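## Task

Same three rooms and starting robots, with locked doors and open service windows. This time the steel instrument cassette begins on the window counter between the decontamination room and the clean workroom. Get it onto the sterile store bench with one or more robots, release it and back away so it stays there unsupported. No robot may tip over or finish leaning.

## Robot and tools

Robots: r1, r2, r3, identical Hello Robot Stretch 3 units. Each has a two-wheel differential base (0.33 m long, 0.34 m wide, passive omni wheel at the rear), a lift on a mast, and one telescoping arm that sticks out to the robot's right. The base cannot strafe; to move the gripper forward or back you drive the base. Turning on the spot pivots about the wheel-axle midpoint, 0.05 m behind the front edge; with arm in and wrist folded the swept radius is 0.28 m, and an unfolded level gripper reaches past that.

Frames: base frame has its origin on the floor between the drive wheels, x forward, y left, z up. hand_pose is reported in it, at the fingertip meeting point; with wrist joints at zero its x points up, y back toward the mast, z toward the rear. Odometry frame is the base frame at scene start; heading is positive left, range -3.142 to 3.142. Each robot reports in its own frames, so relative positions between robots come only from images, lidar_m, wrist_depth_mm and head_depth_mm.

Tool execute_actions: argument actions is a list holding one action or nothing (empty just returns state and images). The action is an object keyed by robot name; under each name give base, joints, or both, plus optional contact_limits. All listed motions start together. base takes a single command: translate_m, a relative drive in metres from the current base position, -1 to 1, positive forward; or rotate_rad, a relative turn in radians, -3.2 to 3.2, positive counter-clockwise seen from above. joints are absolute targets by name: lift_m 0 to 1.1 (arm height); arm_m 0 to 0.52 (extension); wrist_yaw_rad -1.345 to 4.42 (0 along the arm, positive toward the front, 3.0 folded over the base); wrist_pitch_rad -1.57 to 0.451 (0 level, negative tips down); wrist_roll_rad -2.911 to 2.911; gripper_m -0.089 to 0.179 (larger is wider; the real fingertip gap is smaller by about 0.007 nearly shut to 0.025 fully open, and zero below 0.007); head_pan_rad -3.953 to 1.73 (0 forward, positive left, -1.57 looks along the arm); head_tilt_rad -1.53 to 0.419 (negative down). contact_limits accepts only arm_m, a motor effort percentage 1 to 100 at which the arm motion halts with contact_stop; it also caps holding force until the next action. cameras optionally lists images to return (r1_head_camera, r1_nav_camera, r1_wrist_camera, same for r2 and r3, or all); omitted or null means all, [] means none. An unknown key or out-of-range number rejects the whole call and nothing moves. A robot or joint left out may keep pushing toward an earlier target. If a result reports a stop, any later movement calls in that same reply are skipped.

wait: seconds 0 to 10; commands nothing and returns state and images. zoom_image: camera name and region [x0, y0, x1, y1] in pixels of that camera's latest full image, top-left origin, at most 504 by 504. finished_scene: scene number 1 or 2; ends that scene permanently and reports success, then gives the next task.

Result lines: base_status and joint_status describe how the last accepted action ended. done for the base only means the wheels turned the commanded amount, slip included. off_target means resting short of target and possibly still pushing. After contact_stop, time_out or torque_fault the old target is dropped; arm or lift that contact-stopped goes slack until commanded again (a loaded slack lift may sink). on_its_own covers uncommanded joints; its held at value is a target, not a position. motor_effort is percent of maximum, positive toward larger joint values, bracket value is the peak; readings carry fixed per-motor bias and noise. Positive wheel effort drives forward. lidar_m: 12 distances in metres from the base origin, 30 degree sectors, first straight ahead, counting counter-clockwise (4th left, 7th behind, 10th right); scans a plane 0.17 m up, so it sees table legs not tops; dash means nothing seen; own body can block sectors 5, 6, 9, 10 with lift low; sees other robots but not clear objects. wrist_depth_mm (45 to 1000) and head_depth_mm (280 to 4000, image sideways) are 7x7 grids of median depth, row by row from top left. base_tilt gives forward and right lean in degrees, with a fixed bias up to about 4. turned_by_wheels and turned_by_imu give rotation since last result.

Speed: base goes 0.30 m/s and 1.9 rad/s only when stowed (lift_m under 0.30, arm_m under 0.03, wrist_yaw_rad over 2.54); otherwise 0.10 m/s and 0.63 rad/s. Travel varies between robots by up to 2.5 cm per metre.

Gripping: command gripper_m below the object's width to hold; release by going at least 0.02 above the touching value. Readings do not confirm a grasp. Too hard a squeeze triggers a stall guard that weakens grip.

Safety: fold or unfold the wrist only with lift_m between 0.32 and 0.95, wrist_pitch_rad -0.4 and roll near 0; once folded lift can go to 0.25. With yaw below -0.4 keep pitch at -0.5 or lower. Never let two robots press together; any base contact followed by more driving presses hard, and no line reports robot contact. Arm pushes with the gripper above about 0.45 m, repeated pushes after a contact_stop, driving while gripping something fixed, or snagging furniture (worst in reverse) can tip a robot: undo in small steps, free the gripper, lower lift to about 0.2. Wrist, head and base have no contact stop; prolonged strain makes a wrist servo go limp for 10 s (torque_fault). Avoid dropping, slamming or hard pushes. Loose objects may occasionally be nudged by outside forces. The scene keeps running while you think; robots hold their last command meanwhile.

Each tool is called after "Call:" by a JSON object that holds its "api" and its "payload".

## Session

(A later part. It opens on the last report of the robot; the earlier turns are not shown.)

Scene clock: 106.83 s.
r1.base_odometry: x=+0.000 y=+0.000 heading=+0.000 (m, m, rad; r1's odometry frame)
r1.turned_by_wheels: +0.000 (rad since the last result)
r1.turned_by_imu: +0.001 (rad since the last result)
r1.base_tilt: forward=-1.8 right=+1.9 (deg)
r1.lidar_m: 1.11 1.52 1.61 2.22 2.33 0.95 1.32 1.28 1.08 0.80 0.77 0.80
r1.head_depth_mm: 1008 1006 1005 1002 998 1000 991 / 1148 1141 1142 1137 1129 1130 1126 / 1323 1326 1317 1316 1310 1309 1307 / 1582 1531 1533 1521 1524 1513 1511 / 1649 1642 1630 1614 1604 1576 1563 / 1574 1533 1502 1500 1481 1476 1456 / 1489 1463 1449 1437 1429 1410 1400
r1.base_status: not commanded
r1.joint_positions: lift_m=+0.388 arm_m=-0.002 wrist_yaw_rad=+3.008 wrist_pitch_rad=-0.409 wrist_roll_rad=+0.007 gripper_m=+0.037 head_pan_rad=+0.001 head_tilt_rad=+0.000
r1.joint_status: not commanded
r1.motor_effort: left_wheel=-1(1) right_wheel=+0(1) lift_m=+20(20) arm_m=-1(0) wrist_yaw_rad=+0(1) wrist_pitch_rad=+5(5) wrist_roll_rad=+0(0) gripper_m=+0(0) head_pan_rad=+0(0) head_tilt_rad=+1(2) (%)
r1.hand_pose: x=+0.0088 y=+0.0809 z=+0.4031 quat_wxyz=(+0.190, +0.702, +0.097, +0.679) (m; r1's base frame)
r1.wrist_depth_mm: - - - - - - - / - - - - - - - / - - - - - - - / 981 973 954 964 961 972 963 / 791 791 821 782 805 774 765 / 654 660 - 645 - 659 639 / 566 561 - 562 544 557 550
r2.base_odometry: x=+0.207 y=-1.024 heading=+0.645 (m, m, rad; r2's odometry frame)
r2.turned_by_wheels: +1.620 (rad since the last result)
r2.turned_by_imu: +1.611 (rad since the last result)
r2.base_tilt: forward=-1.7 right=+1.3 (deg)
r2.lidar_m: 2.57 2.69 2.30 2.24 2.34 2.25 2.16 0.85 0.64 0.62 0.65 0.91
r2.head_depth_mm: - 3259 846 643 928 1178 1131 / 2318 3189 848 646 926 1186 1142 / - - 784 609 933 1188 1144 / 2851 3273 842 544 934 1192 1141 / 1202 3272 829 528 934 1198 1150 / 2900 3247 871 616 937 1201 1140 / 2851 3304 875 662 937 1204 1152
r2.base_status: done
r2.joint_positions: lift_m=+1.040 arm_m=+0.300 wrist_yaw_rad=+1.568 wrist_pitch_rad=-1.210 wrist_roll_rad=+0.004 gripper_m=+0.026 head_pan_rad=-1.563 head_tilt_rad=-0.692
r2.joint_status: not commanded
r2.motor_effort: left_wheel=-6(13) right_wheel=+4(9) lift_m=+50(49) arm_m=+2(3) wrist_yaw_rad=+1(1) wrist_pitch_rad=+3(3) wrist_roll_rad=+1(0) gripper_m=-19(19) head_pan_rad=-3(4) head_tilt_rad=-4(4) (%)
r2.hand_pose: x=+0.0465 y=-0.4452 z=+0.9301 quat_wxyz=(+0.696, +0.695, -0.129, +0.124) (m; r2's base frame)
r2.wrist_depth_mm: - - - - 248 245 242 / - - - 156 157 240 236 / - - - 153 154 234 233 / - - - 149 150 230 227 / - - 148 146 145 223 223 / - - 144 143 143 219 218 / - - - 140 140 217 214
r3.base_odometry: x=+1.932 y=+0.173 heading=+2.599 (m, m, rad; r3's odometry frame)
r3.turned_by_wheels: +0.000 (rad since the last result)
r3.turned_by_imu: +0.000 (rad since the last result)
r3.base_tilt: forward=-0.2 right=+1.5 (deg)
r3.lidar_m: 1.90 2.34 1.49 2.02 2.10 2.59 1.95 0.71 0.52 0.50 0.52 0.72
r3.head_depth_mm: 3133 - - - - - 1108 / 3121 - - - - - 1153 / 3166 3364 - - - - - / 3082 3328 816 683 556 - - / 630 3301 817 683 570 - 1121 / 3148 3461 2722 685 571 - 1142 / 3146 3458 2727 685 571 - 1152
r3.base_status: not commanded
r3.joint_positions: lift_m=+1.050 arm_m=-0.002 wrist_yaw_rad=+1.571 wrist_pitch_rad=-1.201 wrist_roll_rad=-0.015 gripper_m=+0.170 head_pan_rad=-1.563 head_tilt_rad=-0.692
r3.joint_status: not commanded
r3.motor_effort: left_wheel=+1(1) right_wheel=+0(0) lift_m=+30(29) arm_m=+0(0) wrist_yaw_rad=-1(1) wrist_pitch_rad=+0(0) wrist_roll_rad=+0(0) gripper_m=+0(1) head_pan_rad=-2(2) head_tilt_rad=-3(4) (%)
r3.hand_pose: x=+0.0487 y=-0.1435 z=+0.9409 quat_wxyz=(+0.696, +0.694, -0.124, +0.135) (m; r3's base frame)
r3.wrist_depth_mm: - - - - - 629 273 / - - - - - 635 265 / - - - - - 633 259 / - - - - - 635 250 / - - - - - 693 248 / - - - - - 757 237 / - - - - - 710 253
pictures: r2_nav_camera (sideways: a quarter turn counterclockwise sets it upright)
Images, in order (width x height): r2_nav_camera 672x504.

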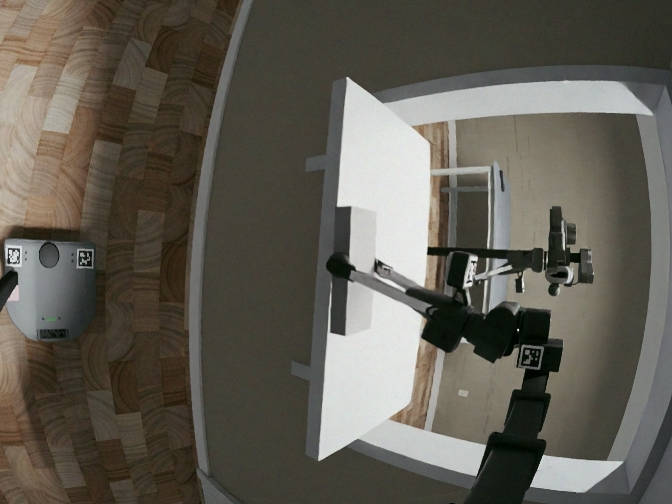

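Call:
{"api": "execute_actions", "payload": {"actions": [{"r2":{"base":{"translate_m":-0.03},"joints":{"arm_m":0.51,"lift_m":1.02}},"r3":{"joints":{"arm_m":0.1}}}], "cameras": []}}

Call:
{"api": "execute_actions", "payload": {"actions": [{"r2":{"joints":{"lift_m":0.995}}}], "cameras": []}}

Call:
{"api": "execute_actions", "payload": {"actions": [{"r2":{"joints":{"gripper_m":0.14}}}], "cameras": []}}

Call:
{"api": "execute_actions", "payload": {"actions": [{"r2":{"joints":{"lift_m":1.05}}}], "cameras": []}}

Call:
{"api": "execute_actions", "payload": {"actions": [{"r2":{"joints":{"arm_m":0.15}},"r3":{"joints":{"arm_m":0.445}}}], "cameras": ["r3_head_camera","r3_wrist_camera"]}}

Scene clock: 117.83 s.
r1.base_odometry: x=+0.000 y=+0.000 heading=+0.000 (m, m, rad; r1's odometry frame)
r1.turned_by_wheels: +0.000 (rad since the last result)
r1.turned_by_imu: +0.001 (rad since the last result)
r1.base_tilt: forward=-1.8 right=+2.0 (deg)
r1.lidar_m: 1.11 1.52 1.61 2.22 2.34 0.95 1.32 1.29 1.07 0.80 0.77 0.81
r1.head_depth_mm: 1008 1004 1002 998 996 998 994 / 1147 1145 1143 1139 1132 1128 1126 / 1329 1324 1322 1322 1310 1310 1308 / 1582 1546 1526 1522 1520 1511 1515 / 1650 1643 1624 1612 1600 1582 1569 / 1587 1530 1516 1503 1492 1472 1459 / 1501 1470 1450 1438 1424 1411 1395
r1.base_status: not commanded
r1.joint_positions: lift_m=+0.388 arm_m=-0.002 wrist_yaw_rad=+3.008 wrist_pitch_rad=-0.409 wrist_roll_rad=+0.007 gripper_m=+0.037 head_pan_rad=+0.001 head_tilt_rad=+0.000
r1.joint_status: not commanded
r1.motor_effort: left_wheel=+0(0) right_wheel=+0(1) lift_m=+20(20) arm_m=-1(0) wrist_yaw_rad=+1(1) wrist_pitch_rad=+5(5) wrist_roll_rad=+0(0) gripper_m=+0(0) head_pan_rad=+0(1) head_tilt_rad=+2(1) (%)
r1.hand_pose: x=+0.0088 y=+0.0809 z=+0.4031 quat_wxyz=(+0.190, +0.702, +0.097, +0.679) (m; r1's base frame)
r1.wrist_depth_mm: - - - - - - - / - - - - - - - / - - - - - - - / 983 978 971 969 964 946 969 / 796 784 813 783 811 788 775 / 664 646 - 652 - 655 646 / 565 566 - 563 549 557 552
r2.base_odometry: x=+0.183 y=-1.042 heading=+0.645 (m, m, rad; r2's odometry frame)
r2.turned_by_wheels: +0.000 (rad since the last result)
r2.turned_by_imu: +0.000 (rad since the last result)
r2.base_tilt: forward=-1.7 right=+1.4 (deg)
r2.lidar_m: 2.59 2.72 2.30 2.24 2.34 2.22 2.15 0.85 0.64 0.62 0.65 0.91
r2.head_depth_mm: 2818 3263 842 642 926 1180 1137 / - 3309 850 646 927 1191 1141 / 2514 3286 856 649 932 1190 1141 / 2886 3215 778 651 936 1191 1144 / 831 3177 865 653 931 1202 1144 / 2648 3237 869 657 936 1202 1151 / 2899 3296 872 661 941 1208 1154
r2.base_status: done
r2.joint_positions: lift_m=+1.020 arm_m=+0.510 wrist_yaw_rad=+1.568 wrist_pitch_rad=-1.210 wrist_roll_rad=+0.004 gripper_m=+0.026 head_pan_rad=-1.563 head_tilt_rad=-0.692
r2.joint_status: all done
r2.motor_effort: left_wheel=-6(12) right_wheel=+4(7) lift_m=+38(46) arm_m=+3(3) wrist_yaw_rad=+0(0) wrist_pitch_rad=+4(4) wrist_roll_rad=+1(0) gripper_m=-19(19) head_pan_rad=-4(3) head_tilt_rad=-4(4) (%)
r2.hand_pose: x=+0.0464 y=-0.6551 z=+0.9105 quat_wxyz=(+0.696, +0.695, -0.129, +0.124) (m; r2's base frame)
r2.wrist_depth_mm: - 233 230 227 226 224 219 / - 228 225 156 157 218 217 / - 221 220 152 153 214 210 / - 218 215 150 149 209 207 / 217 213 148 146 146 206 203 / 211 210 145 144 143 201 199 / 208 204 201 141 140 197 197
r3.base_odometry: x=+1.932 y=+0.173 heading=+2.599 (m, m, rad; r3's odometry frame)
r3.turned_by_wheels: +0.000 (rad since the last result)
r3.turned_by_imu: +0.001 (rad since the last result)
r3.base_tilt: forward=-0.2 right=+1.6 (deg)
r3.lidar_m: 1.89 2.35 1.48 2.02 2.10 2.59 1.95 0.71 0.52 0.50 0.52 0.72
r3.head_depth_mm: - - - 694 556 825 1046 / 3026 - - - 527 828 1054 / 3089 - - - 527 836 1060 / 3202 3315 2727 635 - 815 1109 / 1161 545 670 - 540 846 1015 / 460 536 2698 705 556 849 1079 / 467 3457 2727 684 555 854 1090
r3.base_status: not commanded
r3.joint_positions: lift_m=+1.050 arm_m=+0.100 wrist_yaw_rad=+1.571 wrist_pitch_rad=-1.201 wrist_roll_rad=-0.015 gripper_m=+0.170 head_pan_rad=-1.563 head_tilt_rad=-0.692
r3.joint_status: all done
r3.motor_effort: left_wheel=+1(1) right_wheel=-1(0) lift_m=+30(30) arm_m=+5(8) wrist_yaw_rad=+0(1) wrist_pitch_rad=+0(0) wrist_roll_rad=+0(0) gripper_m=+1(0) head_pan_rad=-2(2) head_tilt_rad=-4(3) (%)
r3.hand_pose: x=+0.0487 y=-0.2448 z=+0.9409 quat_wxyz=(+0.696, +0.694, -0.124, +0.135) (m; r3's base frame)
r3.wrist_depth_mm: - - - - 859 273 273 / - - - - 880 265 265 / - - - - 879 255 254 / - - - - 926 249 247 / - - - - 951 243 239 / - - - - 945 235 233 / - - - - 924 227 226
pictures: none
No camera images: the call's "cameras" was empty. Leave "cameras" out to get every camera's image.

Scene clock: 118.83 s.
r1.base_odometry: x=+0.000 y=+0.000 heading=+0.000 (m, m, rad; r1's odometry frame)
r1.turned_by_wheels: +0.000 (rad since the last result)
r1.turned_by_imu: +0.000 (rad since the last result)
r1.base_tilt: forward=-1.8 right=+1.9 (deg)
r1.lidar_m: 1.11 1.52 1.61 2.22 2.34 0.94 1.32 1.28 1.08 0.80 0.77 0.80
r1.head_depth_mm: 1008 1003 1005 1000 999 999 994 / 1150 1146 1137 1139 1134 1131 1128 / 1335 1327 1322 1317 1313 1305 1310 / 1577 1537 1533 1525 1521 1513 1515 / 1649 1635 1634 1604 1591 1577 1556 / 1586 1531 1517 1498 1490 1470 1461 / 1487 1470 1457 1436 1424 1418 1409
r1.base_status: not commanded
r1.joint_positions: lift_m=+0.388 arm_m=-0.002 wrist_yaw_rad=+3.008 wrist_pitch_rad=-0.409 wrist_roll_rad=+0.007 gripper_m=+0.037 head_pan_rad=+0.001 head_tilt_rad=+0.000
r1.joint_status: not commanded
r1.motor_effort: left_wheel=+0(1) right_wheel=+0(0) lift_m=+20(20) arm_m=+0(0) wrist_yaw_rad=+2(0) wrist_pitch_rad=+5(5) wrist_roll_rad=+0(0) gripper_m=+0(0) head_pan_rad=+0(0) head_tilt_rad=+1(1) (%)
r1.hand_pose: x=+0.0088 y=+0.0809 z=+0.4031 quat_wxyz=(+0.190, +0.702, +0.097, +0.679) (m; r1's base frame)
r1.wrist_depth_mm: - - - - - - - / - - - - - - - / - - - - - - - / 963 991 962 960 957 973 970 / 788 781 819 782 800 763 770 / 671 652 - 648 - 648 655 / 562 569 - 559 543 557 558
r2.base_odometry: x=+0.183 y=-1.042 heading=+0.645 (m, m, rad; r2's odometry frame)
r2.turned_by_wheels: +0.000 (rad since the last result)
r2.turned_by_imu: +0.000 (rad since the last result)
r2.base_tilt: forward=-1.6 right=+1.3 (deg)
r2.lidar_m: 2.59 2.72 2.30 2.24 2.35 2.21 2.15 0.85 0.64 0.62 0.65 0.91
r2.head_depth_mm: 2939 - 794 643 922 1173 1141 / 2888 3087 849 645 930 1179 1138 / 2847 3278 853 649 931 1186 1140 / 2865 3145 817 652 931 1190 1136 / 831 3139 861 654 934 1191 1141 / 2602 3269 871 658 936 1198 1150 / 2918 3337 874 660 938 1199 1156
r2.base_status: not commanded
r2.joint_positions: lift_m=+0.995 arm_m=+0.510 wrist_yaw_rad=+1.568 wrist_pitch_rad=-1.210 wrist_roll_rad=+0.004 gripper_m=+0.026 head_pan_rad=-1.563 head_tilt_rad=-0.692
r2.joint_status: all done
r2.motor_effort: left_wheel=-6(6) right_wheel=+4(5) lift_m=+38(37) arm_m=+2(3) wrist_yaw_rad=+1(2) wrist_pitch_rad=+4(4) wrist_roll_rad=+1(0) gripper_m=-19(19) head_pan_rad=-4(4) head_tilt_rad=-4(3) (%)
r2.hand_pose: x=+0.0464 y=-0.6551 z=+0.8855 quat_wxyz=(+0.696, +0.695, -0.129, +0.124) (m; r2's base frame)
r2.wrist_depth_mm: 207 205 202 200 198 196 195 / 203 200 198 156 157 192 190 / 198 196 192 152 153 189 186 / 195 192 189 149 149 183 182 / 190 188 148 146 146 181 179 / 186 184 145 143 142 177 176 / 181 180 177 140 140 172 171
r3.base_odometry: x=+1.932 y=+0.173 heading=+2.599 (m, m, rad; r3's odometry frame)
r3.turned_by_wheels: +0.000 (rad since the last result)
r3.turned_by_imu: +0.000 (rad since the last result)
r3.base_tilt: forward=-0.2 right=+1.5 (deg)
r3.lidar_m: 1.89 2.34 1.48 2.02 2.10 2.60 1.95 0.71 0.52 0.50 0.52 0.72
r3.head_depth_mm: - - - 696 555 828 1047 / 3003 - - - 527 828 1054 / 3089 - - - 526 835 1058 / 3200 3397 2640 666 - 814 1105 / 1244 553 608 - 540 843 1015 / 481 472 2621 707 555 847 1083 / 481 3418 2720 684 556 852 1096
r3.base_status: not commanded
r3.joint_positions: lift_m=+1.050 arm_m=+0.100 wrist_yaw_rad=+1.571 wrist_pitch_rad=-1.201 wrist_roll_rad=-0.015 gripper_m=+0.170 head_pan_rad=-1.563 head_tilt_rad=-0.692
r3.joint_status: not commanded
r3.motor_effort: left_wheel=+1(1) right_wheel=-1(1) lift_m=+30(30) arm_m=+5(6) wrist_yaw_rad=+0(1) wrist_pitch_rad=+0(0) wrist_roll_rad=+0(0) gripper_m=+0(0) head_pan_rad=-2(2) head_tilt_rad=-3(2) (%)
r3.hand_pose: x=+0.0487 y=-0.2448 z=+0.9409 quat_wxyz=(+0.696, +0.694, -0.124, +0.135) (m; r3's base frame)
r3.wrist_depth_mm: - - - - 902 272 273 / - - - - 909 263 263 / - - - - 912 254 254 / - - - - 912 248 247 / - - - - 935 240 240 / - - - - 947 234 233 / - - - - 909 228 225
pictures: none
No camera images: the call's "cameras" was empty. Leave "cameras" out to get every camera's image.

Scene clock: 120.47 s.
r1.base_odometry: x=+0.000 y=+0.000 heading=+0.000 (m, m, rad; r1's odometry frame)
r1.turned_by_wheels: +0.000 (rad since the last result)
r1.turned_by_imu: +0.000 (rad since the last result)
r1.base_tilt: forward=-1.8 right=+1.9 (deg)
r1.lidar_m: 1.11 1.52 1.61 2.22 2.34 0.95 1.32 1.29 1.08 0.80 0.77 0.81
r1.head_depth_mm: 1006 1002 1003 999 1000 996 990 / 1145 1142 1145 1139 1139 1133 1128 / 1335 1330 1322 1315 1315 1314 1302 / 1584 1534 1535 1523 1527 1522 1511 / 1656 1633 1629 1620 1598 1587 1567 / 1567 1529 1509 1494 1481 1471 1455 / 1488 1470 1455 1437 1437 1411 1398
r1.base_status: not commanded
r1.joint_positions: lift_m=+0.388 arm_m=-0.002 wrist_yaw_rad=+3.008 wrist_pitch_rad=-0.409 wrist_roll_rad=+0.007 gripper_m=+0.037 head_pan_rad=+0.001 head_tilt_rad=+0.000
r1.joint_status: not commanded
r1.motor_effort: left_wheel=+0(1) right_wheel=+0(1) lift_m=+20(19) arm_m=+0(1) wrist_yaw_rad=+1(1) wrist_pitch_rad=+5(5) wrist_roll_rad=+0(0) gripper_m=+0(0) head_pan_rad=+0(1) head_tilt_rad=+1(1) (%)
r1.hand_pose: x=+0.0088 y=+0.0809 z=+0.4031 quat_wxyz=(+0.190, +0.702, +0.097, +0.679) (m; r1's base frame)
r1.wrist_depth_mm: - - - - - - - / - - - - - - - / - - - - - - - / 987 963 943 962 979 969 946 / 786 794 810 776 820 761 772 / 665 654 - 657 - 647 646 / 562 552 - 557 539 557 556
r2.base_odometry: x=+0.183 y=-1.042 heading=+0.645 (m, m, rad; r2's odometry frame)
r2.turned_by_wheels: +0.000 (rad since the last result)
r2.turned_by_imu: +0.000 (rad since the last result)
r2.base_tilt: forward=-1.7 right=+1.4 (deg)
r2.lidar_m: 2.59 2.72 2.30 2.24 2.34 2.21 2.15 0.85 0.64 0.62 0.65 0.91
r2.head_depth_mm: 2929 - 793 641 922 1188 1136 / 2856 3097 847 645 927 1182 1140 / 2859 3304 850 648 927 1187 1143 / 2880 3118 858 650 929 1190 1144 / 831 3134 858 655 931 1197 1150 / 2625 3336 867 659 941 1209 1157 / 2915 3275 872 663 935 1199 1157
r2.base_status: not commanded
r2.joint_positions: lift_m=+0.995 arm_m=+0.510 wrist_yaw_rad=+1.568 wrist_pitch_rad=-1.209 wrist_roll_rad=+0.004 gripper_m=+0.140 head_pan_rad=-1.563 head_tilt_rad=-0.692
r2.joint_status: all done
r2.motor_effort: left_wheel=-6(6) right_wheel=+5(5) lift_m=+38(38) arm_m=+3(3) wrist_yaw_rad=+1(1) wrist_pitch_rad=+3(3) wrist_roll_rad=+0(0) gripper_m=+0(82) head_pan_rad=-4(4) head_tilt_rad=-3(4) (%)
r2.hand_pose: x=+0.0468 y=-0.6551 z=+0.8856 quat_wxyz=(+0.696, +0.695, -0.129, +0.125) (m; r2's base frame)
r2.wrist_depth_mm: 209 206 203 201 200 197 195 / 203 202 197 163 192 193 192 / 199 197 194 159 159 190 187 / 193 192 189 156 156 184 183 / 189 189 186 152 153 182 180 / 186 - 182 149 149 177 176 / - 180 178 146 146 174 172
r3.base_odometry: x=+1.932 y=+0.173 heading=+2.599 (m, m, rad; r3's odometry frame)
r3.turned_by_wheels: +0.000 (rad since the last result)
r3.turned_by_imu: +0.000 (rad since the last result)
r3.base_tilt: forward=-0.1 right=+1.5 (deg)
r3.lidar_m: 1.89 2.35 1.48 2.02 2.09 2.60 1.95 0.71 0.52 0.50 0.52 0.72
r3.head_depth_mm: - - - 695 555 827 1045 / 3037 - - - 527 827 1053 / 3075 - - - 526 835 1056 / 3224 3382 2615 675 - 813 1106 / 1251 553 601 - 542 840 1016 / 481 472 2602 708 556 847 1081 / 481 3465 2716 684 556 853 1093
r3.base_status: not commanded
r3.joint_positions: lift_m=+1.050 arm_m=+0.100 wrist_yaw_rad=+1.571 wrist_pitch_rad=-1.201 wrist_roll_rad=-0.015 gripper_m=+0.170 head_pan_rad=-1.563 head_tilt_rad=-0.692
r3.joint_status: not commanded
r3.motor_effort: left_wheel=+1(1) right_wheel=+0(1) lift_m=+29(29) arm_m=+5(5) wrist_yaw_rad=+0(0) wrist_pitch_rad=+0(0) wrist_roll_rad=-1(0) gripper_m=+0(0) head_pan_rad=-2(2) head_tilt_rad=-3(4) (%)
r3.hand_pose: x=+0.0487 y=-0.2448 z=+0.9409 quat_wxyz=(+0.696, +0.694, -0.124, +0.135) (m; r3's base frame)
r3.wrist_depth_mm: - - - - 892 273 273 / - - - - 903 263 264 / - - - - 896 257 254 / - - - - 917 246 247 / - - - - 928 240 241 / - - - - 931 235 231 / - - - - 915 227 224
pictures: none
No camera images: the call's "cameras" was empty. Leave "cameras" out to get every camera's image.

Scene clock: 121.80 s.
r1.base_odometry: x=+0.000 y=+0.000 heading=+0.000 (m, m, rad; r1's odometry frame)
r1.turned_by_wheels: +0.000 (rad since the last result)
r1.turned_by_imu: +0.000 (rad since the last result)
r1.base_tilt: forward=-1.7 right=+2.0 (deg)
r1.lidar_m: 1.11 1.52 1.60 2.22 2.33 0.95 1.32 1.28 1.08 0.80 0.77 0.81
r1.head_depth_mm: 1006 1004 1001 1000 1000 991 993 / 1146 1149 1135 1138 1131 1130 1123 / 1328 1320 1325 1314 1313 1311 1304 / 1596 1538 1528 1518 1518 1516 1514 / 1654 1645 1624 1613 1599 1581 1556 / 1569 1529 1508 1497 1492 1469 1469 / 1493 1461 1451 1434 1425 1410 1393
r1.base_status: not commanded
r1.joint_positions: lift_m=+0.388 arm_m=-0.002 wrist_yaw_rad=+3.008 wrist_pitch_rad=-0.409 wrist_roll_rad=+0.007 gripper_m=+0.037 head_pan_rad=+0.001 head_tilt_rad=+0.000
r1.joint_status: not commanded
r1.motor_effort: left_wheel=+0(0) right_wheel=+0(1) lift_m=+20(19) arm_m=+0(1) wrist_yaw_rad=-1(1) wrist_pitch_rad=+5(5) wrist_roll_rad=-1(0) gripper_m=+0(0) head_pan_rad=+0(0) head_tilt_rad=+1(1) (%)
r1.hand_pose: x=+0.0088 y=+0.0809 z=+0.4031 quat_wxyz=(+0.190, +0.702, +0.097, +0.679) (m; r1's base frame)
r1.wrist_depth_mm: - - - - - - - / - - - - - - - / - - - - - - - / 975 974 958 958 961 964 966 / 791 779 820 766 823 782 778 / 664 657 - 651 - 652 654 / 562 569 - 559 542 550 555
r2.base_odometry: x=+0.183 y=-1.042 heading=+0.645 (m, m, rad; r2's odometry frame)
r2.turned_by_wheels: +0.000 (rad since the last result)
r2.turned_by_imu: +0.000 (rad since the last result)
r2.base_tilt: forward=-1.7 right=+1.3 (deg)
r2.lidar_m: 2.59 2.72 2.30 2.24 2.34 2.21 2.15 0.85 0.64 0.62 0.65 0.91
r2.head_depth_mm: - 3254 843 643 925 1183 1136 / 2485 3255 849 648 924 1183 1140 / 2638 3253 851 648 926 1187 1144 / 2310 3139 856 653 928 1188 1145 / 829 3192 865 656 937 1198 1149 / 2618 3269 870 658 938 1201 1148 / 2926 3308 874 661 943 1203 1155
r2.base_status: not commanded
r2.joint_positions: lift_m=+1.050 arm_m=+0.510 wrist_yaw_rad=+1.568 wrist_pitch_rad=-1.208 wrist_roll_rad=+0.004 gripper_m=+0.140 head_pan_rad=-1.563 head_tilt_rad=-0.692
r2.joint_status: all done
r2.motor_effort: left_wheel=-5(6) right_wheel=+5(5) lift_m=+46(48) arm_m=+2(2) wrist_yaw_rad=+1(1) wrist_pitch_rad=+3(3) wrist_roll_rad=+0(0) gripper_m=+1(1) head_pan_rad=-4(4) head_tilt_rad=-4(4) (%)
r2.hand_pose: x=+0.0469 y=-0.6551 z=+0.9404 quat_wxyz=(+0.696, +0.695, -0.129, +0.125) (m; r2's base frame)
r2.wrist_depth_mm: - 269 264 261 257 255 254 / - 261 259 254 254 248 248 / - 254 252 216 246 244 243 / - 250 248 211 241 240 238 / - 244 242 207 237 236 233 / - - 235 202 232 230 228 / - 233 233 200 226 224 224
r3.base_odometry: x=+1.932 y=+0.173 heading=+2.599 (m, m, rad; r3's odometry frame)
r3.turned_by_wheels: +0.000 (rad since the last result)
r3.turned_by_imu: +0.000 (rad since the last result)
r3.base_tilt: forward=-0.3 right=+1.5 (deg)
r3.lidar_m: 1.89 2.34 1.48 2.02 2.10 2.60 1.95 0.71 0.52 0.50 0.52 0.72
r3.head_depth_mm: - - - 695 555 828 1044 / 3034 - - - 528 828 1053 / 3089 - - - 527 834 1057 / 3208 3309 2639 631 - 815 1112 / 1150 530 818 - 540 842 1017 / 438 3260 2734 709 556 852 1083 / 3111 3442 2758 684 555 854 1090
r3.base_status: not commanded
r3.joint_positions: lift_m=+1.050 arm_m=+0.100 wrist_yaw_rad=+1.571 wrist_pitch_rad=-1.201 wrist_roll_rad=-0.015 gripper_m=+0.170 head_pan_rad=-1.563 head_tilt_rad=-0.692
r3.joint_status: not commanded
r3.motor_effort: left_wheel=+1(1) right_wheel=+0(1) lift_m=+30(30) arm_m=+5(5) wrist_yaw_rad=+0(0) wrist_pitch_rad=+0(0) wrist_roll_rad=+0(0) gripper_m=+1(0) head_pan_rad=-2(3) head_tilt_rad=-4(4) (%)
r3.hand_pose: x=+0.0487 y=-0.2448 z=+0.9409 quat_wxyz=(+0.696, +0.694, -0.124, +0.135) (m; r3's base frame)
r3.wrist_depth_mm: - - - - 877 273 272 / - - - - 880 265 263 / - - - - 900 256 255 / - - - - 925 247 246 / - - - - 918 241 240 / - - - - 942 235 233 / - - - - 910 225 225
pictures: none
No camera images: the call's "cameras" was empty. Leave "cameras" out to get every camera's image.

Scene clock: 125.67 s.
r1.base_odometry: x=+0.000 y=+0.000 heading=+0.000 (m, m, rad; r1's odometry frame)
r1.turned_by_wheels: +0.000 (rad since the last result)
r1.turned_by_imu: +0.001 (rad since the last result)
r1.base_tilt: forward=-1.7 right=+2.0 (deg)
r1.lidar_m: 1.12 1.52 1.60 2.22 2.34 0.95 1.32 1.29 1.08 0.79 0.77 0.80
r1.head_depth_mm: 1011 1004 1005 1000 1000 1000 992 / 1148 1138 1141 1138 1134 1127 1126 / 1332 1333 1323 1317 1314 1314 1308 / 1587 1533 1525 1524 1517 1514 1512 / 1652 1646 1623 1621 1586 1578 1562 / 1579 1532 1512 1496 1489 1469 1465 / 1494 1472 1455 1450 1429 1415 1403
r1.base_status: not commanded
r1.joint_positions: lift_m=+0.388 arm_m=-0.002 wrist_yaw_rad=+3.008 wrist_pitch_rad=-0.409 wrist_roll_rad=+0.007 gripper_m=+0.037 head_pan_rad=+0.001 head_tilt_rad=+0.000
r1.joint_status: not commanded
r1.motor_effort: left_wheel=-1(0) right_wheel=-1(1) lift_m=+20(20) arm_m=+0(1) wrist_yaw_rad=+0(0) wrist_pitch_rad=+5(5) wrist_roll_rad=+0(0) gripper_m=+0(1) head_pan_rad=+0(0) head_tilt_rad=+1(2) (%)
r1.hand_pose: x=+0.0088 y=+0.0809 z=+0.4031 quat_wxyz=(+0.190, +0.702, +0.097, +0.679) (m; r1's base frame)
r1.wrist_depth_mm: - - - - - - - / - - - - - - - / - - - - - - - / 974 980 974 961 982 932 945 / 782 788 813 778 811 761 763 / 653 663 - 653 - 643 641 / 570 564 - 558 540 554 551
r2.base_odometry: x=+0.183 y=-1.042 heading=+0.645 (m, m, rad; r2's odometry frame)
r2.turned_by_wheels: +0.000 (rad since the last result)
r2.turned_by_imu: +0.000 (rad since the last result)
r2.base_tilt: forward=-1.7 right=+1.3 (deg)
r2.lidar_m: 2.59 2.72 2.31 2.24 2.35 2.22 2.15 0.85 0.64 0.62 0.65 0.91
r2.head_depth_mm: - 3274 842 643 921 1179 1139 / - - 811 625 929 1186 1132 / 2889 - - 609 931 1195 1145 / 2876 3199 859 - 930 1187 1141 / 2315 583 887 635 932 1212 1139 / 485 3202 907 647 936 1202 1150 / 2924 3354 876 662 940 1197 1154
r2.base_status: not commanded
r2.joint_positions: lift_m=+1.050 arm_m=+0.150 wrist_yaw_rad=+1.568 wrist_pitch_rad=-1.208 wrist_roll_rad=+0.004 gripper_m=+0.140 head_pan_rad=-1.563 head_tilt_rad=-0.692
r2.joint_status: all done
r2.motor_effort: left_wheel=-6(6) right_wheel=+5(5) lift_m=+46(46) arm_m=-1(3) wrist_yaw_rad=+1(1) wrist_pitch_rad=+3(3) wrist_roll_rad=+1(0) gripper_m=+0(0) head_pan_rad=-4(4) head_tilt_rad=-4(4) (%)
r2.hand_pose: x=+0.0469 y=-0.2956 z=+0.9404 quat_wxyz=(+0.696, +0.695, -0.129, +0.125) (m; r2's base frame)
r2.wrist_depth_mm: - - - - - 680 254 / - - - - - 682 250 / - - - - - 676 246 / - - - - - 675 241 / - - - - - 793 236 / - - - - - 820 228 / - - - - - 649 234
r3.base_odometry: x=+1.932 y=+0.173 heading=+2.599 (m, m, rad; r3's odometry frame)
r3.turned_by_wheels: +0.000 (rad since the last result)
r3.turned_by_imu: +0.000 (rad since the last result)
r3.base_tilt: forward=-0.2 right=+1.5 (deg)
r3.lidar_m: 1.90 2.34 1.49 2.02 2.10 2.59 1.94 0.71 0.52 0.50 0.52 0.72
r3.head_depth_mm: 3129 3425 2738 683 554 823 1049 / 3093 3463 2708 682 554 830 1052 / - - 2701 661 554 832 1065 / 3215 3376 2582 662 554 837 1063 / 804 3349 2617 659 556 843 1073 / 3134 3454 2697 676 555 849 1078 / 3173 3440 2731 682 555 854 1092
r3.base_status: not commanded
r3.joint_positions: lift_m=+1.050 arm_m=+0.445 wrist_yaw_rad=+1.570 wrist_pitch_rad=-1.201 wrist_roll_rad=-0.015 gripper_m=+0.170 head_pan_rad=-1.563 head_tilt_rad=-0.692
r3.joint_status: all done
r3.motor_effort: left_wheel=+1(1) right_wheel=+0(0) lift_m=+29(30) arm_m=+5(5) wrist_yaw_rad=+0(0) wrist_pitch_rad=+0(0) wrist_roll_rad=+0(0) gripper_m=+0(0) head_pan_rad=-2(2) head_tilt_rad=-3(3) (%)
r3.hand_pose: x=+0.0487 y=-0.5899 z=+0.9409 quat_wxyz=(+0.696, +0.694, -0.125, +0.135) (m; r3's base frame)
r3.wrist_depth_mm: 280 276 276 275 273 273 - / 273 267 266 264 264 263 - / 261 259 257 224 255 254 - / 251 249 251 216 246 245 925 / 243 244 241 208 238 239 887 / 236 237 234 203 232 232 - / - 226 229 197 224 224 223
pictures: r3_head_camera (sideways: a quarter turn clockwise sets it upright), r3_wrist_camera
Images, in order (width x height): r3_head_camera 896x504, r3_wrist_camera 644x364.

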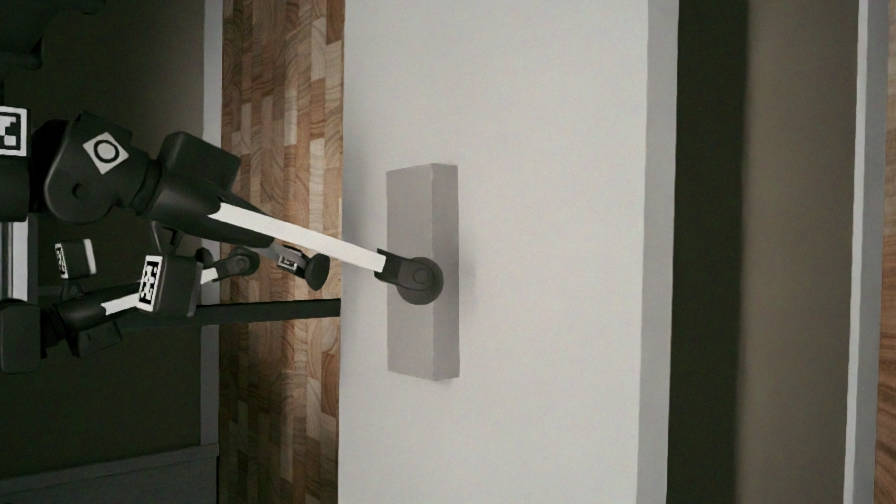

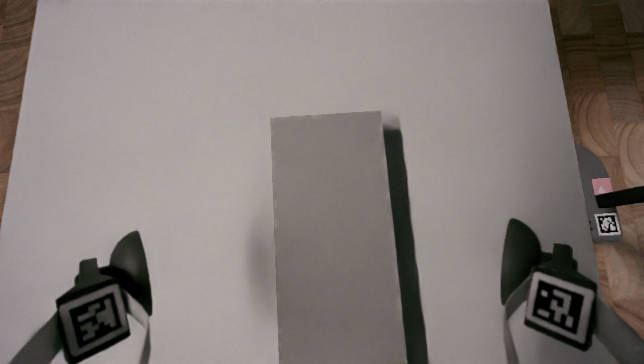

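Call:
{"api": "execute_actions", "payload": {"actions": [{"r3":{"joints":{"arm_m":0.45,"lift_m":0.978,"gripper_m":0.14}}}], "cameras": []}}

Scene clock: 130.27 s.
r1.base_odometry: x=+0.000 y=+0.000 heading=+0.000 (m, m, rad; r1's odometry frame)
r1.turned_by_wheels: +0.000 (rad since the last result)
r1.turned_by_imu: +0.001 (rad since the last result)
r1.base_tilt: forward=-1.8 right=+1.9 (deg)
r1.lidar_m: 1.11 1.52 1.60 2.22 2.33 0.95 1.32 1.29 1.08 0.80 0.77 0.81
r1.head_depth_mm: 1010 1004 1007 1001 997 996 994 / 1147 1146 1143 1143 1137 1138 1127 / 1329 1321 1320 1316 1313 1308 1301 / 1579 1540 1527 1528 1523 1508 1514 / 1652 1649 1623 1615 1593 1568 1566 / 1579 1523 1506 1512 1491 1477 1455 / 1493 1463 1451 1444 1422 1416 1399
r1.base_status: not commanded
r1.joint_positions: lift_m=+0.388 arm_m=-0.002 wrist_yaw_rad=+3.008 wrist_pitch_rad=-0.409 wrist_roll_rad=+0.007 gripper_m=+0.037 head_pan_rad=+0.001 head_tilt_rad=+0.000
r1.joint_status: not commanded
r1.motor_effort: left_wheel=-1(0) right_wheel=-1(1) lift_m=+20(20) arm_m=+0(0) wrist_yaw_rad=+1(1) wrist_pitch_rad=+5(5) wrist_roll_rad=+0(0) gripper_m=+0(0) head_pan_rad=+0(0) head_tilt_rad=+1(1) (%)
r1.hand_pose: x=+0.0088 y=+0.0809 z=+0.4031 quat_wxyz=(+0.190, +0.702, +0.097, +0.679) (m; r1's base frame)
r1.wrist_depth_mm: - - - - - - - / - - - - - - - / - - - - - - - / 991 958 956 966 951 967 954 / 785 794 805 782 799 767 762 / 657 653 - 648 - 656 654 / 570 558 - 558 542 555 549
r2.base_odometry: x=+0.183 y=-1.042 heading=+0.645 (m, m, rad; r2's odometry frame)
r2.turned_by_wheels: +0.000 (rad since the last result)
r2.turned_by_imu: +0.000 (rad since the last result)
r2.base_tilt: forward=-1.7 right=+1.3 (deg)
r2.lidar_m: 2.59 2.72 2.30 2.24 2.35 2.21 2.15 0.85 0.64 0.62 0.65 0.91
r2.head_depth_mm: - 3318 844 644 924 1174 1141 / - - 812 624 927 1187 1143 / 2848 - - 609 929 1185 1140 / 2877 3205 898 - 926 1185 1151 / 2344 611 718 634 936 1214 1157 / 532 525 869 647 936 1202 1151 / 2372 3307 873 664 942 1202 1150
r2.base_status: not commanded
r2.joint_positions: lift_m=+1.050 arm_m=+0.150 wrist_yaw_rad=+1.568 wrist_pitch_rad=-1.208 wrist_roll_rad=+0.004 gripper_m=+0.140 head_pan_rad=-1.563 head_tilt_rad=-0.692
r2.joint_status: not commanded
r2.motor_effort: left_wheel=-6(6) right_wheel=+4(5) lift_m=+46(46) arm_m=-2(2) wrist_yaw_rad=+1(1) wrist_pitch_rad=+3(3) wrist_roll_rad=+1(0) gripper_m=+0(0) head_pan_rad=-4(4) head_tilt_rad=-4(3) (%)
r2.hand_pose: x=+0.0469 y=-0.2956 z=+0.9404 quat_wxyz=(+0.696, +0.695, -0.129, +0.125) (m; r2's base frame)
r2.wrist_depth_mm: - - - - - 686 256 / - - - - - 699 249 / - - - - - 684 245 / - - - - - 679 241 / - - - - - 800 236 / - - - - - 828 229 / - - - - - 654 235
r3.base_odometry: x=+1.932 y=+0.173 heading=+2.599 (m, m, rad; r3's odometry frame)
r3.turned_by_wheels: +0.000 (rad since the last result)
r3.turned_by_imu: +0.000 (rad since the last result)
r3.base_tilt: forward=-0.3 right=+1.5 (deg)
r3.lidar_m: 1.90 2.34 1.49 2.02 2.10 2.60 1.95 0.71 0.52 0.50 0.52 0.72
r3.head_depth_mm: 3002 - 2697 682 555 825 1045 / 3064 3427 2710 682 555 831 1053 / 3086 - 1712 661 556 834 1062 / 3162 3377 2761 662 554 838 1069 / 806 3247 2594 660 556 841 1075 / 3119 3476 2737 675 555 846 1085 / 3173 3482 2751 683 555 853 1093
r3.base_status: not commanded
r3.joint_positions: lift_m=+0.984 arm_m=+0.450 wrist_yaw_rad=+1.570 wrist_pitch_rad=-1.199 wrist_roll_rad=-0.015 gripper_m=+0.140 head_pan_rad=-1.563 head_tilt_rad=-0.692
r3.joint_status: lift_m contact_stop (moved -0.066 of -0.072); the others done
r3.on_its_own: lift_m is slack since a contact_stop, until your next command for it (your +0.978 is given up)
r3.motor_effort: left_wheel=-2(3) right_wheel=+8(12) lift_m=+25(25) arm_m=+5(6) wrist_yaw_rad=+0(1) wrist_pitch_rad=-1(2) wrist_roll_rad=+0(0) gripper_m=-1(90) head_pan_rad=-2(2) head_tilt_rad=-3(3) (%)
r3.hand_pose: x=+0.0493 y=-0.5949 z=+0.8751 quat_wxyz=(+0.696, +0.694, -0.125, +0.136) (m; r3's base frame)
r3.wrist_depth_mm: 205 203 203 203 202 202 201 / 197 198 194 161 193 193 193 / 191 190 187 155 186 188 188 / 185 184 180 150 180 182 182 / 178 179 175 146 174 177 175 / 174 - 170 141 142 - 170 / 169 167 165 137 139 165 165
pictures: none
No camera images: the call's "cameras" was empty. Leave "cameras" out to get every camera's image.

Call:
{"api": "execute_actions", "payload": {"actions": [{"r3":{"joints":{"gripper_m":0.034}}}], "cameras": []}}

Call:
{"api": "execute_actions", "payload": {"actions": [{"r3":{"joints":{"lift_m":1.04}}}], "cameras": []}}

Call:
{"api": "execute_actions", "payload": {"actions": [{"r3":{"joints":{"arm_m":0.25}}}], "cameras": []}}

Call:
{"api": "execute_actions", "payload": {"actions": [{"r3":{"base":{"rotate_rad":1.58},"joints":{"arm_m":0.2,"head_pan_rad":-0.3,"head_tilt_rad":-0.5}}}], "cameras": ["r3_nav_camera","r3_wrist_camera"]}}

Scene clock: 141.47 s.
r1.base_odometry: x=+0.000 y=+0.000 heading=+0.000 (m, m, rad; r1's odometry frame)
r1.turned_by_wheels: +0.000 (rad since the last result)
r1.turned_by_imu: +0.001 (rad since the last result)
r1.base_tilt: forward=-1.8 right=+2.0 (deg)
r1.lidar_m: 1.11 1.52 1.61 2.22 2.33 0.95 1.33 1.29 1.08 0.80 0.77 0.80
r1.head_depth_mm: 1008 1007 998 999 998 999 994 / 1149 1143 1142 1135 1133 1132 1128 / 1331 1326 1321 1316 1314 1306 1305 / 1588 1540 1532 1537 1515 1513 1510 / 1652 1642 1626 1611 1590 1579 1576 / 1567 1525 1512 1500 1486 1471 1458 / 1496 1473 1453 1446 1430 1411 1406
r1.base_status: not commanded
r1.joint_positions: lift_m=+0.388 arm_m=-0.002 wrist_yaw_rad=+3.008 wrist_pitch_rad=-0.409 wrist_roll_rad=+0.007 gripper_m=+0.037 head_pan_rad=+0.001 head_tilt_rad=+0.000
r1.joint_status: not commanded
r1.motor_effort: left_wheel=+0(0) right_wheel=+0(1) lift_m=+20(19) arm_m=-1(0) wrist_yaw_rad=+1(0) wrist_pitch_rad=+5(5) wrist_roll_rad=+0(0) gripper_m=+0(1) head_pan_rad=+0(0) head_tilt_rad=+2(1) (%)
r1.hand_pose: x=+0.0088 y=+0.0809 z=+0.4031 quat_wxyz=(+0.190, +0.702, +0.097, +0.679) (m; r1's base frame)
r1.wrist_depth_mm: - - - - - - - / - - - - - - - / - - - - - - - / 996 973 969 - 952 956 944 / 804 787 816 781 811 789 765 / 670 662 - 652 - 644 651 / 561 569 - 562 544 551 553
r2.base_odometry: x=+0.183 y=-1.042 heading=+0.645 (m, m, rad; r2's odometry frame)
r2.turned_by_wheels: +0.000 (rad since the last result)
r2.turned_by_imu: +0.000 (rad since the last result)
r2.base_tilt: forward=-1.7 right=+1.3 (deg)
r2.lidar_m: 2.59 2.71 2.30 2.24 2.35 2.21 2.15 0.85 0.64 0.62 0.65 0.91
r2.head_depth_mm: - 3309 844 642 927 1182 1142 / - - 814 629 925 1190 1138 / 2866 - - 608 926 1188 1146 / 2872 3161 903 - 935 1193 1137 / 2342 611 799 634 934 1219 1150 / 531 525 890 646 942 1194 1148 / 603 3266 872 663 940 1205 1154
r2.base_status: not commanded
r2.joint_positions: lift_m=+1.050 arm_m=+0.150 wrist_yaw_rad=+1.568 wrist_pitch_rad=-1.208 wrist_roll_rad=+0.004 gripper_m=+0.140 head_pan_rad=-1.563 head_tilt_rad=-0.692
r2.joint_status: not commanded
r2.motor_effort: left_wheel=-5(6) right_wheel=+5(5) lift_m=+46(47) arm_m=-1(2) wrist_yaw_rad=+1(1) wrist_pitch_rad=+3(3) wrist_roll_rad=+1(1) gripper_m=+0(1) head_pan_rad=-4(4) head_tilt_rad=-3(3) (%)
r2.hand_pose: x=+0.0469 y=-0.2956 z=+0.9404 quat_wxyz=(+0.696, +0.695, -0.129, +0.125) (m; r2's base frame)
r2.wrist_depth_mm: - - - - - 683 255 / - - - - - 677 251 / - - - - - 678 246 / - - - - - 659 240 / - - - - - 784 234 / - - - - - 827 228 / - - - - - 650 238
r3.base_odometry: x=+1.932 y=+0.173 heading=+2.599 (m, m, rad; r3's odometry frame)
r3.turned_by_wheels: +0.000 (rad since the last result)
r3.turned_by_imu: +0.001 (rad since the last result)
r3.base_tilt: forward=-0.3 right=+1.5 (deg)
r3.lidar_m: 1.90 2.34 1.48 2.02 2.10 2.59 1.95 0.71 0.52 0.50 0.52 0.72
r3.head_depth_mm: 2996 3478 2754 683 554 823 1044 / 3030 3427 2719 681 555 829 1054 / 3090 - 2598 660 555 834 1056 / 3121 3323 2705 660 555 839 1072 / 805 3362 2623 660 554 842 1076 / 3126 3423 2726 667 555 845 1086 / 3165 3476 2721 685 554 853 1091
r3.base_status: not commanded
r3.joint_positions: lift_m=+0.989 arm_m=+0.450 wrist_yaw_rad=+1.570 wrist_pitch_rad=-1.190 wrist_roll_rad=-0.015 gripper_m=+0.035 head_pan_rad=-1.563 head_tilt_rad=-0.692
r3.joint_status: all done
r3.on_its_own: lift_m is slack since a contact_stop, until your next command for it (your +0.978 is given up)
r3.motor_effort: left_wheel=+2(2) right_wheel=-3(7) lift_m=+26(27) arm_m=+5(5) wrist_yaw_rad=+0(0) wrist_pitch_rad=-4(5) wrist_roll_rad=+0(0) gripper_m=-22(100) head_pan_rad=-2(2) head_tilt_rad=-3(3) (%)
r3.hand_pose: x=+0.0515 y=-0.5949 z=+0.8807 quat_wxyz=(+0.696, +0.693, -0.128, +0.139) (m; r3's base frame)
r3.wrist_depth_mm: 211 209 210 209 208 207 208 / 204 203 202 161 200 200 199 / 197 196 194 157 194 193 192 / 190 188 187 152 186 187 186 / 184 184 150 147 149 181 180 / 178 178 143 142 142 174 175 / 172 171 169 139 140 169 169
pictures: none
No camera images: the call's "cameras" was empty. Leave "cameras" out to get every camera's image.

Scene clock: 142.77 s.
r1.base_odometry: x=+0.000 y=+0.000 heading=+0.000 (m, m, rad; r1's odometry frame)
r1.turned_by_wheels: +0.000 (rad since the last result)
r1.turned_by_imu: +0.000 (rad since the last result)
r1.base_tilt: forward=-1.7 right=+2.0 (deg)
r1.lidar_m: 1.11 1.52 1.61 2.21 2.34 0.95 1.33 1.29 1.08 0.80 0.77 0.81
r1.head_depth_mm: 1011 1002 1005 1004 998 996 992 / 1144 1143 1144 1138 1134 1129 1127 / 1328 1324 1320 1321 1313 1307 1306 / 1582 1535 1525 1527 1516 1517 1506 / 1658 1653 1626 1605 1589 1578 1566 / 1572 1522 1517 1505 1482 1471 1457 / 1495 1459 1451 1448 1421 1417 1400
r1.base_status: not commanded
r1.joint_positions: lift_m=+0.388 arm_m=-0.002 wrist_yaw_rad=+3.008 wrist_pitch_rad=-0.409 wrist_roll_rad=+0.007 gripper_m=+0.037 head_pan_rad=+0.001 head_tilt_rad=+0.000
r1.joint_status: not commanded
r1.motor_effort: left_wheel=-1(0) right_wheel=-1(1) lift_m=+20(20) arm_m=-1(1) wrist_yaw_rad=+0(1) wrist_pitch_rad=+5(5) wrist_roll_rad=+0(0) gripper_m=+0(0) head_pan_rad=+0(0) head_tilt_rad=+2(2) (%)
r1.hand_pose: x=+0.0088 y=+0.0809 z=+0.4031 quat_wxyz=(+0.190, +0.702, +0.097, +0.679) (m; r1's base frame)
r1.wrist_depth_mm: - - - - - - - / - - - - - - - / - - - - - - - / 986 983 959 962 959 953 940 / 777 781 844 759 808 776 780 / 648 661 - 645 - 646 649 / 565 564 - 563 540 555 550
r2.base_odometry: x=+0.183 y=-1.042 heading=+0.645 (m, m, rad; r2's odometry frame)
r2.turned_by_wheels: +0.000 (rad since the last result)
r2.turned_by_imu: +0.000 (rad since the last result)
r2.base_tilt: forward=-1.6 right=+1.4 (deg)
r2.lidar_m: 2.59 2.72 2.30 2.24 2.35 2.21 2.15 0.85 0.64 0.62 0.65 0.91
r2.head_depth_mm: - 3274 839 646 919 1176 1137 / - - 813 627 926 1190 1141 / 2863 - - 608 929 1187 1146 / 2912 3167 716 - 931 1191 1147 / 2324 588 699 635 933 1224 1142 / 484 3158 911 647 937 1201 1148 / 2407 3280 875 660 939 1207 1152
r2.base_status: not commanded
r2.joint_positions: lift_m=+1.050 arm_m=+0.150 wrist_yaw_rad=+1.568 wrist_pitch_rad=-1.208 wrist_roll_rad=+0.004 gripper_m=+0.140 head_pan_rad=-1.563 head_tilt_rad=-0.692
r2.joint_status: not commanded
r2.motor_effort: left_wheel=-5(6) right_wheel=+4(4) lift_m=+46(46) arm_m=-2(2) wrist_yaw_rad=+1(2) wrist_pitch_rad=+3(3) wrist_roll_rad=+1(0) gripper_m=+1(1) head_pan_rad=-5(4) head_tilt_rad=-4(3) (%)
r2.hand_pose: x=+0.0469 y=-0.2956 z=+0.9404 quat_wxyz=(+0.696, +0.695, -0.129, +0.125) (m; r2's base frame)
r2.wrist_depth_mm: - - - - - 668 257 / - - - - - 686 250 / - - - - - 676 244 / - - - - - 665 239 / - - - - - 790 234 / - - - - - 815 230 / - - - - - 664 235
r3.base_odometry: x=+1.932 y=+0.173 heading=+2.599 (m, m, rad; r3's odometry frame)
r3.turned_by_wheels: +0.000 (rad since the last result)
r3.turned_by_imu: +0.000 (rad since the last result)
r3.base_tilt: forward=-0.2 right=+1.5 (deg)
r3.lidar_m: 1.90 2.35 1.49 2.02 2.10 2.60 1.95 0.71 0.52 0.50 0.52 0.72
r3.head_depth_mm: 3198 3415 2695 684 554 824 1049 / 3139 3420 2712 683 555 830 1058 / - - 2700 641 554 835 1061 / 3133 3358 2726 640 555 837 1067 / 803 3339 2630 640 555 841 1074 / 3152 3429 2736 682 555 847 1082 / 3148 3407 2741 683 555 854 1090
r3.base_status: not commanded
r3.joint_positions: lift_m=+1.040 arm_m=+0.450 wrist_yaw_rad=+1.570 wrist_pitch_rad=-1.207 wrist_roll_rad=-0.015 gripper_m=+0.038 head_pan_rad=-1.563 head_tilt_rad=-0.692
r3.joint_status: all done
r3.motor_effort: left_wheel=+1(3) right_wheel=-1(3) lift_m=+32(33) arm_m=+5(5) wrist_yaw_rad=+0(0) wrist_pitch_rad=+3(4) wrist_roll_rad=+0(0) gripper_m=-20(22) head_pan_rad=-2(2) head_tilt_rad=-3(3) (%)
r3.hand_pose: x=+0.0472 y=-0.5949 z=+0.9304 quat_wxyz=(+0.697, +0.694, -0.122, +0.133) (m; r3's base frame)
r3.wrist_depth_mm: 265 261 263 261 260 256 - / 258 254 254 162 250 252 - / 247 246 243 156 242 242 - / 239 239 235 152 234 235 886 / 233 232 149 147 148 228 902 / 226 224 144 144 142 222 224 / 220 217 216 139 140 214 217
pictures: none
No camera images: the call's "cameras" was empty. Leave "cameras" out to get every camera's image.

Scene clock: 145.47 s.
r1.base_odometry: x=+0.000 y=+0.000 heading=+0.000 (m, m, rad; r1's odometry frame)
r1.turned_by_wheels: +0.000 (rad since the last result)
r1.turned_by_imu: +0.001 (rad since the last result)
r1.base_tilt: forward=-1.8 right=+1.9 (deg)
r1.lidar_m: 1.11 1.52 1.60 2.22 2.34 0.95 1.32 1.29 1.08 0.80 0.77 0.80
r1.head_depth_mm: 1003 1004 1001 1002 998 995 989 / 1146 1144 1139 1134 1136 1134 1131 / 1330 1324 1321 1317 1308 1309 1308 / 1582 1538 1534 1524 1518 1514 1510 / 1654 1652 1630 1616 1590 1582 1558 / 1576 1527 1513 1503 1481 1478 1457 / 1498 1462 1456 1439 1423 1411 1394
r1.base_status: not commanded
r1.joint_positions: lift_m=+0.388 arm_m=-0.002 wrist_yaw_rad=+3.008 wrist_pitch_rad=-0.409 wrist_roll_rad=+0.007 gripper_m=+0.037 head_pan_rad=+0.001 head_tilt_rad=+0.000
r1.joint_status: not commanded
r1.motor_effort: left_wheel=+0(1) right_wheel=+0(0) lift_m=+19(20) arm_m=+0(0) wrist_yaw_rad=+0(1) wrist_pitch_rad=+5(5) wrist_roll_rad=+0(0) gripper_m=+0(1) head_pan_rad=+0(1) head_tilt_rad=+1(2) (%)
r1.hand_pose: x=+0.0088 y=+0.0809 z=+0.4031 quat_wxyz=(+0.190, +0.702, +0.097, +0.679) (m; r1's base frame)
r1.wrist_depth_mm: - - - - - - - / - - - - - - - / - - - - - - - / 987 967 986 953 976 940 969 / 796 779 812 778 799 774 768 / 661 654 - 649 - 646 647 / 572 558 - 560 543 554 563
r2.base_odometry: x=+0.183 y=-1.042 heading=+0.645 (m, m, rad; r2's odometry frame)
r2.turned_by_wheels: +0.000 (rad since the last result)
r2.turned_by_imu: +0.000 (rad since the last result)
r2.base_tilt: forward=-1.6 right=+1.4 (deg)
r2.lidar_m: 2.59 2.72 2.30 2.24 2.34 2.21 2.15 0.85 0.64 0.62 0.65 0.91
r2.head_depth_mm: - 3329 843 642 924 1184 1134 / - - 814 625 927 1181 1143 / 2846 - - 609 928 1196 1141 / 2883 3261 858 - 931 1191 1141 / 714 844 847 634 933 1218 1154 / 2340 3252 910 647 937 1205 1150 / 2944 3277 879 660 940 1208 1158
r2.base_status: not commanded
r2.joint_positions: lift_m=+1.050 arm_m=+0.150 wrist_yaw_rad=+1.568 wrist_pitch_rad=-1.208 wrist_roll_rad=+0.004 gripper_m=+0.140 head_pan_rad=-1.563 head_tilt_rad=-0.692
r2.joint_status: not commanded
r2.motor_effort: left_wheel=-6(6) right_wheel=+5(5) lift_m=+47(47) arm_m=-2(1) wrist_yaw_rad=+1(0) wrist_pitch_rad=+2(3) wrist_roll_rad=+0(1) gripper_m=+0(0) head_pan_rad=-3(4) head_tilt_rad=-4(4) (%)
r2.hand_pose: x=+0.0469 y=-0.2956 z=+0.9404 quat_wxyz=(+0.696, +0.695, -0.129, +0.125) (m; r2's base frame)
r2.wrist_depth_mm: - - - - - 678 255 / - - - - - 672 250 / - - - - - 697 243 / - - - - - 665 241 / - - - - - 771 235 / - - - - - 818 229 / - - - - - 644 237
r3.base_odometry: x=+1.932 y=+0.173 heading=+2.599 (m, m, rad; r3's odometry frame)
r3.turned_by_wheels: +0.000 (rad since the last result)
r3.turned_by_imu: +0.000 (rad since the last result)
r3.base_tilt: forward=-0.1 right=+1.6 (deg)
r3.lidar_m: 1.90 2.34 1.49 2.02 2.10 2.59 1.95 0.71 0.52 0.50 0.52 0.72
r3.head_depth_mm: - 3406 2722 682 554 826 1045 / - - 2731 681 539 831 1050 / - - - 682 483 834 1059 / 3158 3319 2610 661 514 840 1065 / 803 3294 820 684 482 844 1076 / 3140 3455 2706 684 481 849 1083 / 3140 3446 2705 683 554 854 1095
r3.base_status: not commanded
r3.joint_positions: lift_m=+1.040 arm_m=+0.250 wrist_yaw_rad=+1.570 wrist_pitch_rad=-1.207 wrist_roll_rad=-0.015 gripper_m=+0.038 head_pan_rad=-1.563 head_tilt_rad=-0.692
r3.joint_status: all done
r3.motor_effort: left_wheel=+1(1) right_wheel=+0(1) lift_m=+32(32) arm_m=-3(3) wrist_yaw_rad=+0(0) wrist_pitch_rad=+2(2) wrist_roll_rad=+0(0) gripper_m=-20(20) head_pan_rad=-2(2) head_tilt_rad=-4(3) (%)
r3.hand_pose: x=+0.0472 y=-0.3956 z=+0.9304 quat_wxyz=(+0.697, +0.694, -0.122, +0.133) (m; r3's base frame)
r3.wrist_depth_mm: - - - 260 259 260 256 / - - - 162 249 250 250 / - - - 157 242 242 242 / - - - 152 234 237 235 / - - 149 148 148 230 227 / - - 143 142 142 222 222 / - - 140 139 140 217 215
pictures: none
No camera images: the call's "cameras" was empty. Leave "cameras" out to get every camera's image.

Scene clock: 148.90 s.
r1.base_odometry: x=+0.000 y=+0.000 heading=+0.000 (m, m, rad; r1's odometry frame)
r1.turned_by_wheels: +0.000 (rad since the last result)
r1.turned_by_imu: +0.001 (rad since the last result)
r1.base_tilt: forward=-1.8 right=+2.0 (deg)
r1.lidar_m: 1.11 1.52 1.60 2.23 2.33 0.95 1.33 1.28 1.08 0.80 0.77 0.81
r1.head_depth_mm: 1008 1007 1004 1001 996 994 992 / 1143 1142 1144 1137 1134 1133 1127 / 1324 1327 1324 1315 1306 1310 1305 / 1584 1533 1529 1519 1515 1522 1505 / 1653 1649 1639 1615 1587 1572 1566 / 1580 1533 1514 1502 1478 1474 1466 / 1489 1471 1452 1436 1429 1415 1403
r1.base_status: not commanded
r1.joint_positions: lift_m=+0.388 arm_m=-0.002 wrist_yaw_rad=+3.008 wrist_pitch_rad=-0.409 wrist_roll_rad=+0.007 gripper_m=+0.037 head_pan_rad=+0.001 head_tilt_rad=+0.000
r1.joint_status: not commanded
r1.motor_effort: left_wheel=+0(1) right_wheel=-1(0) lift_m=+19(20) arm_m=-1(1) wrist_yaw_rad=+0(1) wrist_pitch_rad=+5(5) wrist_roll_rad=+0(1) gripper_m=+0(0) head_pan_rad=+0(0) head_tilt_rad=+1(2) (%)
r1.hand_pose: x=+0.0088 y=+0.0809 z=+0.4031 quat_wxyz=(+0.190, +0.702, +0.097, +0.679) (m; r1's base frame)
r1.wrist_depth_mm: - - - - - - - / - - - - - - - / - - - - - - - / 983 989 981 972 958 958 956 / 782 783 807 776 811 787 777 / 660 654 - 648 - 646 649 / 566 566 - 560 548 559 557
r2.base_odometry: x=+0.183 y=-1.042 heading=+0.645 (m, m, rad; r2's odometry frame)
r2.turned_by_wheels: +0.000 (rad since the last result)
r2.turned_by_imu: +0.000 (rad since the last result)
r2.base_tilt: forward=-1.6 right=+1.4 (deg)
r2.lidar_m: 2.59 2.72 2.30 2.24 2.35 2.21 2.15 0.85 0.64 0.62 0.65 0.91
r2.head_depth_mm: - 3355 842 645 917 1177 1137 / - - 811 624 927 1184 1144 / 2828 - - 609 928 1185 1142 / 2876 3293 896 - 936 1194 1142 / 2832 3263 1045 634 936 1217 1144 / 2374 3183 907 646 938 1202 1154 / 2983 3280 871 662 939 1206 1156
r2.base_status: not commanded
r2.joint_positions: lift_m=+1.050 arm_m=+0.150 wrist_yaw_rad=+1.568 wrist_pitch_rad=-1.208 wrist_roll_rad=+0.004 gripper_m=+0.140 head_pan_rad=-1.563 head_tilt_rad=-0.692
r2.joint_status: not commanded
r2.motor_effort: left_wheel=-6(6) right_wheel=+5(5) lift_m=+46(46) arm_m=-1(2) wrist_yaw_rad=+1(1) wrist_pitch_rad=+3(3) wrist_roll_rad=+1(1) gripper_m=+0(0) head_pan_rad=-4(4) head_tilt_rad=-4(4) (%)
r2.hand_pose: x=+0.0469 y=-0.2956 z=+0.9404 quat_wxyz=(+0.696, +0.695, -0.129, +0.125) (m; r2's base frame)
r2.wrist_depth_mm: - - - - - 683 254 / - - - - - 680 249 / - - - - - 671 244 / - - - - - 670 240 / - - - - - 809 236 / - - - - - 800 228 / - - - - - 662 237
r3.base_odometry: x=+1.932 y=+0.173 heading=-2.104 (m, m, rad; r3's odometry frame)
r3.turned_by_wheels: +1.580 (rad since the last result)
r3.turned_by_imu: +1.568 (rad since the last result)
r3.base_tilt: forward=-0.2 right=+1.5 (deg)
r3.lidar_m: 2.02 1.60 2.59 1.84 0.70 0.52 0.50 0.53 0.73 1.97 2.35 1.48
r3.head_depth_mm: 2246 2460 2703 2778 2070 1645 1359 / 2214 2407 2627 2788 2075 1652 1355 / 2136 2331 2448 2445 2003 1637 1359 / 2092 2270 1758 2569 2070 1648 1361 / 2024 2209 1747 2541 2098 1645 1356 / 1989 2139 1747 2448 2073 1646 1359 / 1944 2097 1760 2449 2061 1636 1358
r3.base_status: done
r3.joint_positions: lift_m=+1.040 arm_m=+0.200 wrist_yaw_rad=+1.570 wrist_pitch_rad=-1.209 wrist_roll_rad=-0.015 gripper_m=+0.038 head_pan_rad=-0.307 head_tilt_rad=-0.507
r3.joint_status: all done
r3.motor_effort: left_wheel=-3(8) right_wheel=+5(12) lift_m=+32(32) arm_m=-3(4) wrist_yaw_rad=+0(0) wrist_pitch_rad=+3(3) wrist_roll_rad=+0(1) gripper_m=-21(20) head_pan_rad=+2(26) head_tilt_rad=+3(16) (%)
r3.hand_pose: x=+0.0467 y=-0.3456 z=+0.9303 quat_wxyz=(+0.697, +0.694, -0.122, +0.132) (m; r3's base frame)
r3.wrist_depth_mm: - - - - - - - / - - - 162 - - - / - - - 156 - - - / - - - 151 - - - / - - 150 147 148 - - / - - 143 143 142 - - / - - 139 139 139 - -
pictures: r3_nav_camera (sideways: a quarter turn counterclockwise sets it upright), r3_wrist_camera
Images, in order (width x height): r3_nav_camera 672x504, r3_wrist_camera 644x364.

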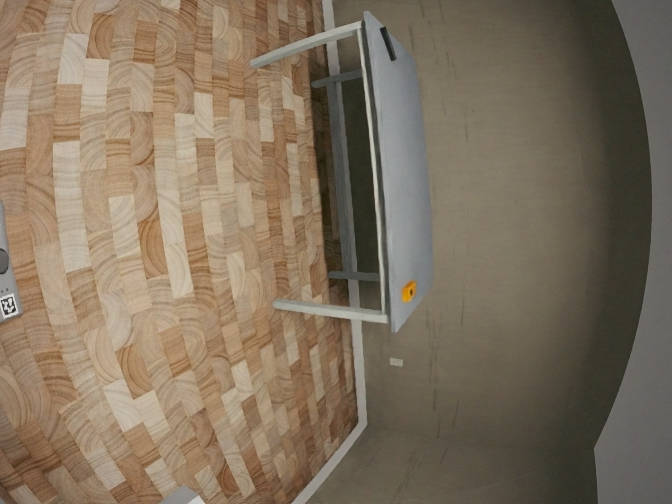

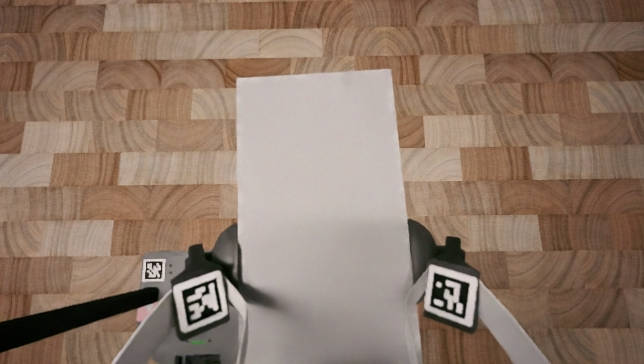

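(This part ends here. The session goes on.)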